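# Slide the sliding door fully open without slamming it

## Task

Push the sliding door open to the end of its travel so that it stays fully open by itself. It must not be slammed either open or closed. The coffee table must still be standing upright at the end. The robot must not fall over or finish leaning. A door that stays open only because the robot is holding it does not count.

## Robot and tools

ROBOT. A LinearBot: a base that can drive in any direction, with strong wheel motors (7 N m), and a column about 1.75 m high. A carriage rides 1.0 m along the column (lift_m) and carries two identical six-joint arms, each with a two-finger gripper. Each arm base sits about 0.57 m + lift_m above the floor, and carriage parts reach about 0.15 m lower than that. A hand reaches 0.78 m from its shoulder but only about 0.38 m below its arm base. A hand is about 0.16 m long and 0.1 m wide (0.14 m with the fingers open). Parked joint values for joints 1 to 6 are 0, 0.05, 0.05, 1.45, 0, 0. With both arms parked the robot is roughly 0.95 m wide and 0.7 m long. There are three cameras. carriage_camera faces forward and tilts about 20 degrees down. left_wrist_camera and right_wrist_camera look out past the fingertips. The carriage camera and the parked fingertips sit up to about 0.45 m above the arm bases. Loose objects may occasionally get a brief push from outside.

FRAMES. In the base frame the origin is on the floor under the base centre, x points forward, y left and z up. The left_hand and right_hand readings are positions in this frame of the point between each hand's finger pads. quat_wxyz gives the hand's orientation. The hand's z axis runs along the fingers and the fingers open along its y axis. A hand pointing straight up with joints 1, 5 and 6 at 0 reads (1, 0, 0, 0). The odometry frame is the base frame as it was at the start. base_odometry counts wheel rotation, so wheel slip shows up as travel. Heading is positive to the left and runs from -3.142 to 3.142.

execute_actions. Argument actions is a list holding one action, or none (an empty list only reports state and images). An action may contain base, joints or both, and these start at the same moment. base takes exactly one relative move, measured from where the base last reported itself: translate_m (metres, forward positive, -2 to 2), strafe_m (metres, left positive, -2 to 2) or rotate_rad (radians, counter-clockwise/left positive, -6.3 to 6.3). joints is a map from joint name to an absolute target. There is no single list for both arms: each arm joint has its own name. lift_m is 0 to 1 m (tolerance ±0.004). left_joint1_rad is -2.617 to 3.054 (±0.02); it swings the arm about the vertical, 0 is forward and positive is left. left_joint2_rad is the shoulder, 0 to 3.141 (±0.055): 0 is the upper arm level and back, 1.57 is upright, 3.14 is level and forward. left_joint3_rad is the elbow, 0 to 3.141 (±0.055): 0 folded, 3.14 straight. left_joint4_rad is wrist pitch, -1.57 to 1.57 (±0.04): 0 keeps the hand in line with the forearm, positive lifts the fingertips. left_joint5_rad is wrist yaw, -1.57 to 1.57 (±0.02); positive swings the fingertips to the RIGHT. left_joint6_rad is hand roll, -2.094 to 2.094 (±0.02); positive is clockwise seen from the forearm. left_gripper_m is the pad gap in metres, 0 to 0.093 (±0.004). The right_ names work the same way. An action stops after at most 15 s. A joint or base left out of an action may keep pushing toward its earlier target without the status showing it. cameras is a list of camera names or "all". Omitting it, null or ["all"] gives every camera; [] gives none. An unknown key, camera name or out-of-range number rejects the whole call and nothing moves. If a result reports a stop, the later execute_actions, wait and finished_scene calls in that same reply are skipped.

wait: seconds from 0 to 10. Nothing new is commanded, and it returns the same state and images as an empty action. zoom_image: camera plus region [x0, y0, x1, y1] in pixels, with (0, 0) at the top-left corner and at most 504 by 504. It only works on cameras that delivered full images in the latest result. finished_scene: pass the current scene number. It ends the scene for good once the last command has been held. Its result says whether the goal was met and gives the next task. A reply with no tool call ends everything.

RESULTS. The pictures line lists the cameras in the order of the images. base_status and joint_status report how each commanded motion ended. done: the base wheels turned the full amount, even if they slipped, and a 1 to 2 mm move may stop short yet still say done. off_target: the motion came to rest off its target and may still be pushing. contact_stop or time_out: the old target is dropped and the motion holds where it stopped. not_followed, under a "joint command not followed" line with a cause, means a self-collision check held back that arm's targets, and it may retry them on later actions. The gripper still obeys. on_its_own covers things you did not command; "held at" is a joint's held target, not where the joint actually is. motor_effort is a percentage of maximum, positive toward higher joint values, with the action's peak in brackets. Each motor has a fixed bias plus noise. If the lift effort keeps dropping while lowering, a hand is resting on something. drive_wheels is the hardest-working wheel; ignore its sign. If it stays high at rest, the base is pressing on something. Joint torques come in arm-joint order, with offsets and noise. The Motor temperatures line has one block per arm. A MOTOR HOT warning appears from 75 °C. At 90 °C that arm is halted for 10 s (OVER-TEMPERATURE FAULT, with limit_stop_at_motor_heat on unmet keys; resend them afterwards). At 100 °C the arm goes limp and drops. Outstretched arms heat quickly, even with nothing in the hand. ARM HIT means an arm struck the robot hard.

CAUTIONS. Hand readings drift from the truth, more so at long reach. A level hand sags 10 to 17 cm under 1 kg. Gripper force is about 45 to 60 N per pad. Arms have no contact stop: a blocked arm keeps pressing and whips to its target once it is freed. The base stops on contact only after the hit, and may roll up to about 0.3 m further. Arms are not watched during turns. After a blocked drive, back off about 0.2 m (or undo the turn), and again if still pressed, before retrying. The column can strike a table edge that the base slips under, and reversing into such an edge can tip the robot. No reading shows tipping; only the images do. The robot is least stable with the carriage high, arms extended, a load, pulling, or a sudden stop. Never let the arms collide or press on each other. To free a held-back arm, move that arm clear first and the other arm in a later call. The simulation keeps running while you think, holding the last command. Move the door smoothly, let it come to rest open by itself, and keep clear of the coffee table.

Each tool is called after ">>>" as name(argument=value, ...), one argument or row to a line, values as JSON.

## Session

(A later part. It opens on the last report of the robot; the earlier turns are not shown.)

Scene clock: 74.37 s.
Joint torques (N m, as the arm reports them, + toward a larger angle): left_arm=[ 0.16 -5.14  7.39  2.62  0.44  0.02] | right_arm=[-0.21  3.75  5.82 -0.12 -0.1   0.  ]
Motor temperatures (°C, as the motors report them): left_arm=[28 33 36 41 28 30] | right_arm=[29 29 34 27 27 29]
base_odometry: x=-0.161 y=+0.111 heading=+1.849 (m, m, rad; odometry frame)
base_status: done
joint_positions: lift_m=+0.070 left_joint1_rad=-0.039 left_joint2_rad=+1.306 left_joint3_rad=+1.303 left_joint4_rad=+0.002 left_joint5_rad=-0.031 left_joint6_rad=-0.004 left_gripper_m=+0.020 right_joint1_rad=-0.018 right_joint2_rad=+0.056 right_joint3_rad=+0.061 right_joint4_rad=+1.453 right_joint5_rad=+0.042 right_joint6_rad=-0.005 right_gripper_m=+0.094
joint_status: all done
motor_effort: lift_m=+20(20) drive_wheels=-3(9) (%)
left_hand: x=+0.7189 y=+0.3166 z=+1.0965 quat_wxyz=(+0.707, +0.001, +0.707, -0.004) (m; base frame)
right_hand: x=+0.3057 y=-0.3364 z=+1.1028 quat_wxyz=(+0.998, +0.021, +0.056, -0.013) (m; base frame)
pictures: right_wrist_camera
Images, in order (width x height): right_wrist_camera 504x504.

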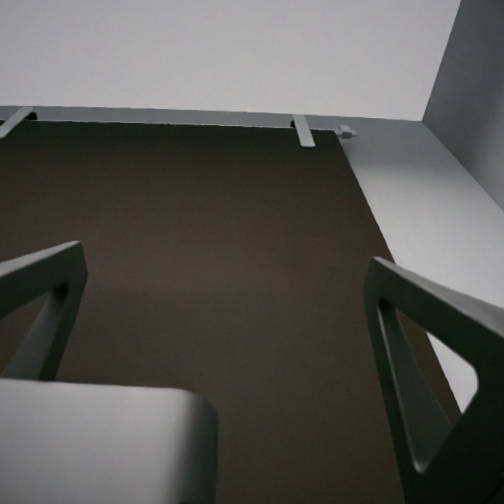

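>>> execute_actions(
  actions=[
    {"base":{"strafe_m":-0.03},"joints":{"left_joint1_rad":-0.04}},
  ],
  cameras=[],
)

>>> execute_actions(
  actions=[
    {"base":{"strafe_m":-0.03},"joints":{"left_joint1_rad":-0.04}},
  ],
  cameras=[],
)

>>> execute_actions(
  actions=[
    {"base":{"strafe_m":-0.03},"joints":{"left_joint1_rad":-0.04}},
  ],
  cameras=["right_wrist_camera"],
)

Scene clock: 77.90 s.
Joint torques (N m, as the arm reports them, + toward a larger angle): left_arm=[-0.89 -4.86  7.49  2.68  0.57  0.06] | right_arm=[-0.16  3.68  5.85 -0.14 -0.12  0.  ]
Motor temperatures (°C, as the motors report them): left_arm=[28 34 37 42 28 30] | right_arm=[29 29 34 27 27 29]
base_odometry: x=-0.132 y=+0.118 heading=+1.849 (m, m, rad; odometry frame)
base_status: done
joint_positions: lift_m=+0.070 left_joint1_rad=-0.032 left_joint2_rad=+1.304 left_joint3_rad=+1.303 left_joint4_rad=-0.002 left_joint5_rad=-0.040 left_joint6_rad=-0.004 left_gripper_m=+0.020 right_joint1_rad=-0.018 right_joint2_rad=+0.056 right_joint3_rad=+0.061 right_joint4_rad=+1.453 right_joint5_rad=+0.042 right_joint6_rad=-0.005 right_gripper_m=+0.094
joint_status: all done
motor_effort: lift_m=+20(20) drive_wheels=-2(8) (%)
left_hand: x=+0.7185 y=+0.3214 z=+1.0963 quat_wxyz=(+0.706, -0.004, +0.708, +0.001) (m; base frame)
right_hand: x=+0.3057 y=-0.3364 z=+1.1028 quat_wxyz=(+0.998, +0.021, +0.056, -0.013) (m; base frame)
pictures: none
No camera images: the call's "cameras" was empty. Leave "cameras" out to get every camera's image.

Scene clock: 79.10 s.
Joint torques (N m, as the arm reports them, + toward a larger angle): left_arm=[-0.55 -4.7   7.48  2.72  0.62  0.  ] | right_arm=[-0.17  3.72  5.73 -0.13 -0.11 -0.01]
Motor temperatures (°C, as the motors report them): left_arm=[28 34 37 42 28 30] | right_arm=[29 29 34 27 27 29]
base_odometry: x=-0.103 y=+0.126 heading=+1.849 (m, m, rad; odometry frame)
base_status: done
joint_positions: lift_m=+0.070 left_joint1_rad=-0.031 left_joint2_rad=+1.302 left_joint3_rad=+1.303 left_joint4_rad=-0.006 left_joint5_rad=-0.047 left_joint6_rad=-0.004 left_gripper_m=+0.020 right_joint1_rad=-0.018 right_joint2_rad=+0.056 right_joint3_rad=+0.061 right_joint4_rad=+1.453 right_joint5_rad=+0.042 right_joint6_rad=-0.005 right_gripper_m=+0.094
joint_status: all done
motor_effort: lift_m=+20(20) drive_wheels=-2(9) (%)
left_hand: x=+0.7179 y=+0.3227 z=+1.0960 quat_wxyz=(+0.705, -0.007, +0.709, +0.004) (m; base frame)
right_hand: x=+0.3057 y=-0.3364 z=+1.1028 quat_wxyz=(+0.998, +0.021, +0.056, -0.013) (m; base frame)
pictures: none
No camera images: the call's "cameras" was empty. Leave "cameras" out to get every camera's image.

Scene clock: 80.30 s.
Joint torques (N m, as the arm reports them, + toward a larger angle): left_arm=[-0.88 -4.66  7.39  2.76  0.59  0.  ] | right_arm=[-0.22  3.66  5.79 -0.13 -0.13  0.01]
Motor temperatures (°C, as the motors report them): left_arm=[28 34 37 42 28 30] | right_arm=[29 29 34 27 27 29]
base_odometry: x=-0.074 y=+0.134 heading=+1.849 (m, m, rad; odometry frame)
base_status: done
joint_positions: lift_m=+0.070 left_joint1_rad=-0.030 left_joint2_rad=+1.299 left_joint3_rad=+1.303 left_joint4_rad=-0.010 left_joint5_rad=-0.049 left_joint6_rad=-0.005 left_gripper_m=+0.020 right_joint1_rad=-0.018 right_joint2_rad=+0.056 right_joint3_rad=+0.061 right_joint4_rad=+1.453 right_joint5_rad=+0.042 right_joint6_rad=-0.005 right_gripper_m=+0.094
joint_status: all done
motor_effort: lift_m=+20(20) drive_wheels=-2(8) (%)
left_hand: x=+0.7169 y=+0.3237 z=+1.0963 quat_wxyz=(+0.705, -0.008, +0.709, +0.005) (m; base frame)
right_hand: x=+0.3057 y=-0.3364 z=+1.1028 quat_wxyz=(+0.998, +0.021, +0.056, -0.013) (m; base frame)
pictures: right_wrist_camera
Images, in order (width x height): right_wrist_camera 504x504.

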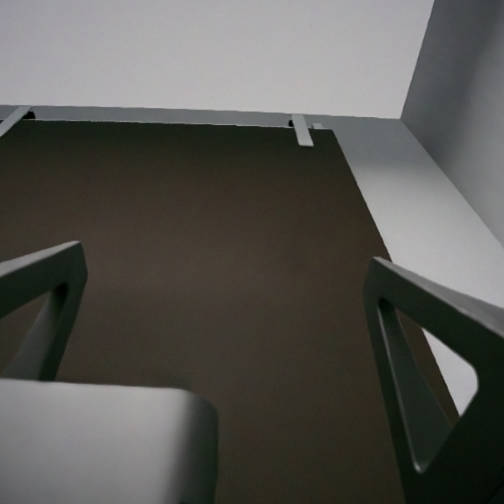

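>>> execute_actions(
  actions=[
    {"base":{"strafe_m":-0.025},"joints":{"left_joint1_rad":-0.04}},
  ],
  cameras=[],
)

>>> execute_actions(
  actions=[
    {"base":{"strafe_m":-0.025},"joints":{"left_joint1_rad":-0.04}},
  ],
  cameras=["right_wrist_camera"],
)

Scene clock: 83.30 s.
Joint torques (N m, as the arm reports them, + toward a larger angle): left_arm=[-1.38 -4.41  7.38  2.81  0.68  0.05] | right_arm=[-0.2   3.65  5.76 -0.13 -0.11 -0.01]
Motor temperatures (°C, as the motors report them): left_arm=[28 34 37 42 28 30] | right_arm=[29 29 34 27 27 29]
base_odometry: x=-0.050 y=+0.141 heading=+1.849 (m, m, rad; odometry frame)
base_status: done
joint_positions: lift_m=+0.070 left_joint1_rad=-0.027 left_joint2_rad=+1.298 left_joint3_rad=+1.303 left_joint4_rad=-0.013 left_joint5_rad=-0.051 left_joint6_rad=-0.005 left_gripper_m=+0.020 right_joint1_rad=-0.018 right_joint2_rad=+0.056 right_joint3_rad=+0.061 right_joint4_rad=+1.453 right_joint5_rad=+0.042 right_joint6_rad=-0.005 right_gripper_m=+0.094
joint_status: all done
motor_effort: lift_m=+20(20) drive_wheels=+1(9) (%)
left_hand: x=+0.7165 y=+0.3254 z=+1.0961 quat_wxyz=(+0.704, -0.010, +0.710, +0.007) (m; base frame)
right_hand: x=+0.3057 y=-0.3364 z=+1.1028 quat_wxyz=(+0.998, +0.021, +0.056, -0.013) (m; base frame)
pictures: none
No camera images: the call's "cameras" was empty. Leave "cameras" out to get every camera's image.

Scene clock: 84.23 s.
Joint torques (N m, as the arm reports them, + toward a larger angle): left_arm=[-5.3  -4.51  7.31  2.73  1.06  0.03] | right_arm=[-0.23  3.79  5.73 -0.11 -0.11 -0.02]
Motor temperatures (°C, as the motors report them): left_arm=[28 34 37 42 28 30] | right_arm=[29 29 34 27 27 29]
base_odometry: x=-0.026 y=+0.148 heading=+1.848 (m, m, rad; odometry frame)
base_status: done
joint_positions: lift_m=+0.070 left_joint1_rad=+0.017 left_joint2_rad=+1.298 left_joint3_rad=+1.303 left_joint4_rad=-0.010 left_joint5_rad=-0.089 left_joint6_rad=-0.004 left_gripper_m=+0.020 right_joint1_rad=-0.018 right_joint2_rad=+0.056 right_joint3_rad=+0.061 right_joint4_rad=+1.453 right_joint5_rad=+0.042 right_joint6_rad=-0.005 right_gripper_m=+0.094
joint_status: left_joint1_rad off_target (ended at +0.017, target -0.040)
motor_effort: lift_m=+20(20) drive_wheels=+3(9) (%)
left_hand: x=+0.7157 y=+0.3512 z=+1.0968 quat_wxyz=(+0.704, -0.039, +0.708, +0.036) (m; base frame)
right_hand: x=+0.3057 y=-0.3364 z=+1.1028 quat_wxyz=(+0.998, +0.021, +0.056, -0.013) (m; base frame)
pictures: right_wrist_camera
Images, in order (width x height): right_wrist_camera 504x504.

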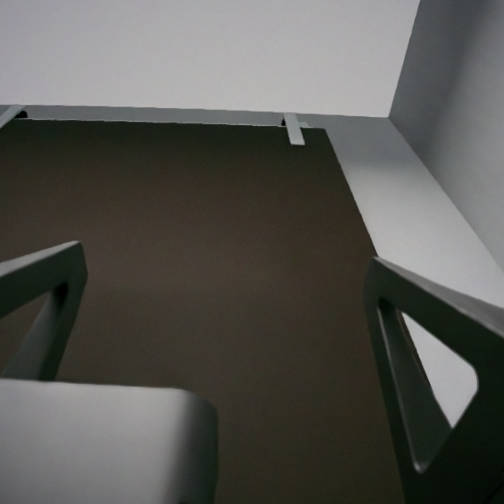

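>>> execute_actions(
  actions=[
    {"joints":{"left_joint1_rad":0.0,"left_gripper_m":0.093}},
  ],
  cameras=[],
)

>>> execute_actions(
  actions=[
    {"base":{"translate_m":-0.15},"joints":{"left_joint1_rad":0.0}},
  ],
)

Scene clock: 86.77 s.
Joint torques (N m, as the arm reports them, + toward a larger angle): left_arm=[-1.04 -3.45  7.38  2.72  0.12  0.  ] | right_arm=[-0.16  3.75  5.86 -0.15 -0.13  0.01]
Motor temperatures (°C, as the motors report them): left_arm=[28 34 37 42 28 30] | right_arm=[29 29 34 27 27 29]
base_odometry: x=-0.026 y=+0.148 heading=+1.848 (m, m, rad; odometry frame)
base_status: not commanded
joint_positions: lift_m=+0.070 left_joint1_rad=+0.011 left_joint2_rad=+1.287 left_joint3_rad=+1.303 left_joint4_rad=-0.009 left_joint5_rad=-0.007 left_joint6_rad=-0.004 left_gripper_m=+0.093 right_joint1_rad=-0.018 right_joint2_rad=+0.056 right_joint3_rad=+0.061 right_joint4_rad=+1.453 right_joint5_rad=+0.042 right_joint6_rad=-0.005 right_gripper_m=+0.094
joint_status: all done
motor_effort: lift_m=+20(20) drive_wheels=+2(3) (%)
left_hand: x=+0.7131 y=+0.3347 z=+1.1017 quat_wxyz=(+0.710, -0.008, +0.705, +0.005) (m; base frame)
right_hand: x=+0.3057 y=-0.3364 z=+1.1028 quat_wxyz=(+0.998, +0.021, +0.056, -0.013) (m; base frame)
pictures: none
No camera images: the call's "cameras" was empty. Leave "cameras" out to get every camera's image.

Scene clock: 88.67 s.
Joint torques (N m, as the arm reports them, + toward a larger angle): left_arm=[-1.11 -3.46  7.42  2.63  0.13  0.03] | right_arm=[-0.23  3.69  5.71 -0.12 -0.1  -0.01]
Motor temperatures (°C, as the motors report them): left_arm=[28 34 37 42 28 30] | right_arm=[29 29 34 27 27 29]
base_odometry: x=+0.016 y=+0.003 heading=+1.848 (m, m, rad; odometry frame)
base_status: done
joint_positions: lift_m=+0.070 left_joint1_rad=+0.011 left_joint2_rad=+1.287 left_joint3_rad=+1.303 left_joint4_rad=-0.002 left_joint5_rad=-0.005 left_joint6_rad=-0.004 left_gripper_m=+0.093 right_joint1_rad=-0.018 right_joint2_rad=+0.056 right_joint3_rad=+0.061 right_joint4_rad=+1.453 right_joint5_rad=+0.042 right_joint6_rad=-0.005 right_gripper_m=+0.094
joint_status: all done
motor_effort: lift_m=+20(20) drive_wheels=-2(9) (%)
left_hand: x=+0.7131 y=+0.3344 z=+1.1034 quat_wxyz=(+0.712, -0.007, +0.702, +0.004) (m; base frame)
right_hand: x=+0.3057 y=-0.3364 z=+1.1028 quat_wxyz=(+0.998, +0.021, +0.056, -0.013) (m; base frame)
pictures: carriage_camera, left_wrist_camera, right_wrist_camera
Images, in order (width x height): carriage_camera 504x504, left_wrist_camera 504x504, right_wrist_camera 504x504.

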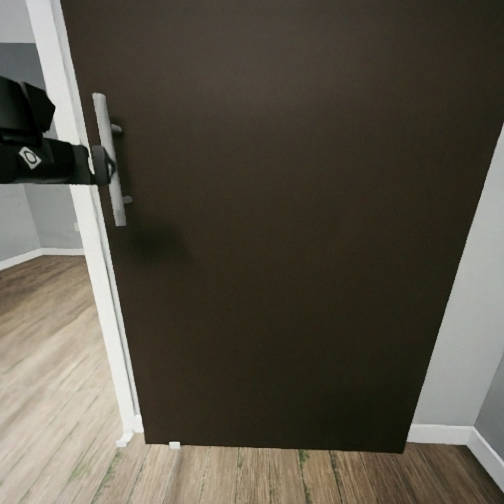

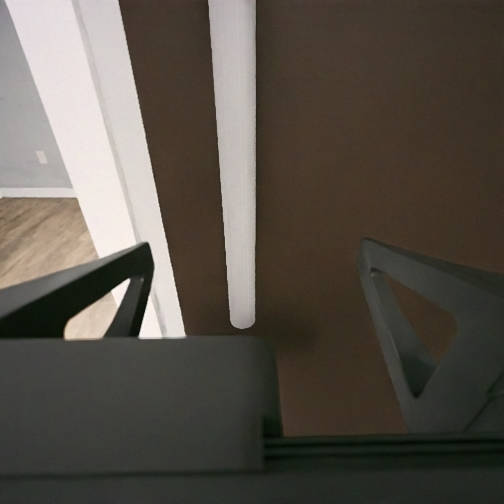

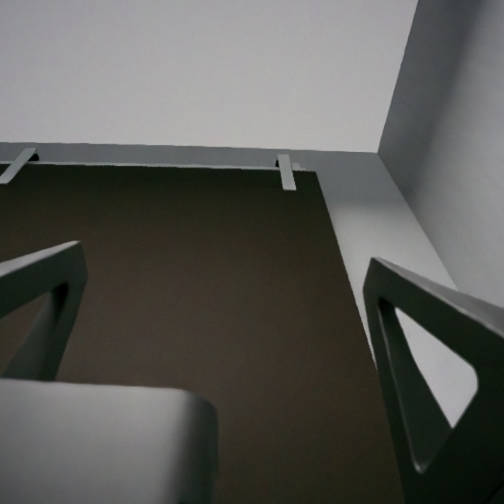

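>>> finished_scene(
  scene=2,
)

The scene is finished: the task was done.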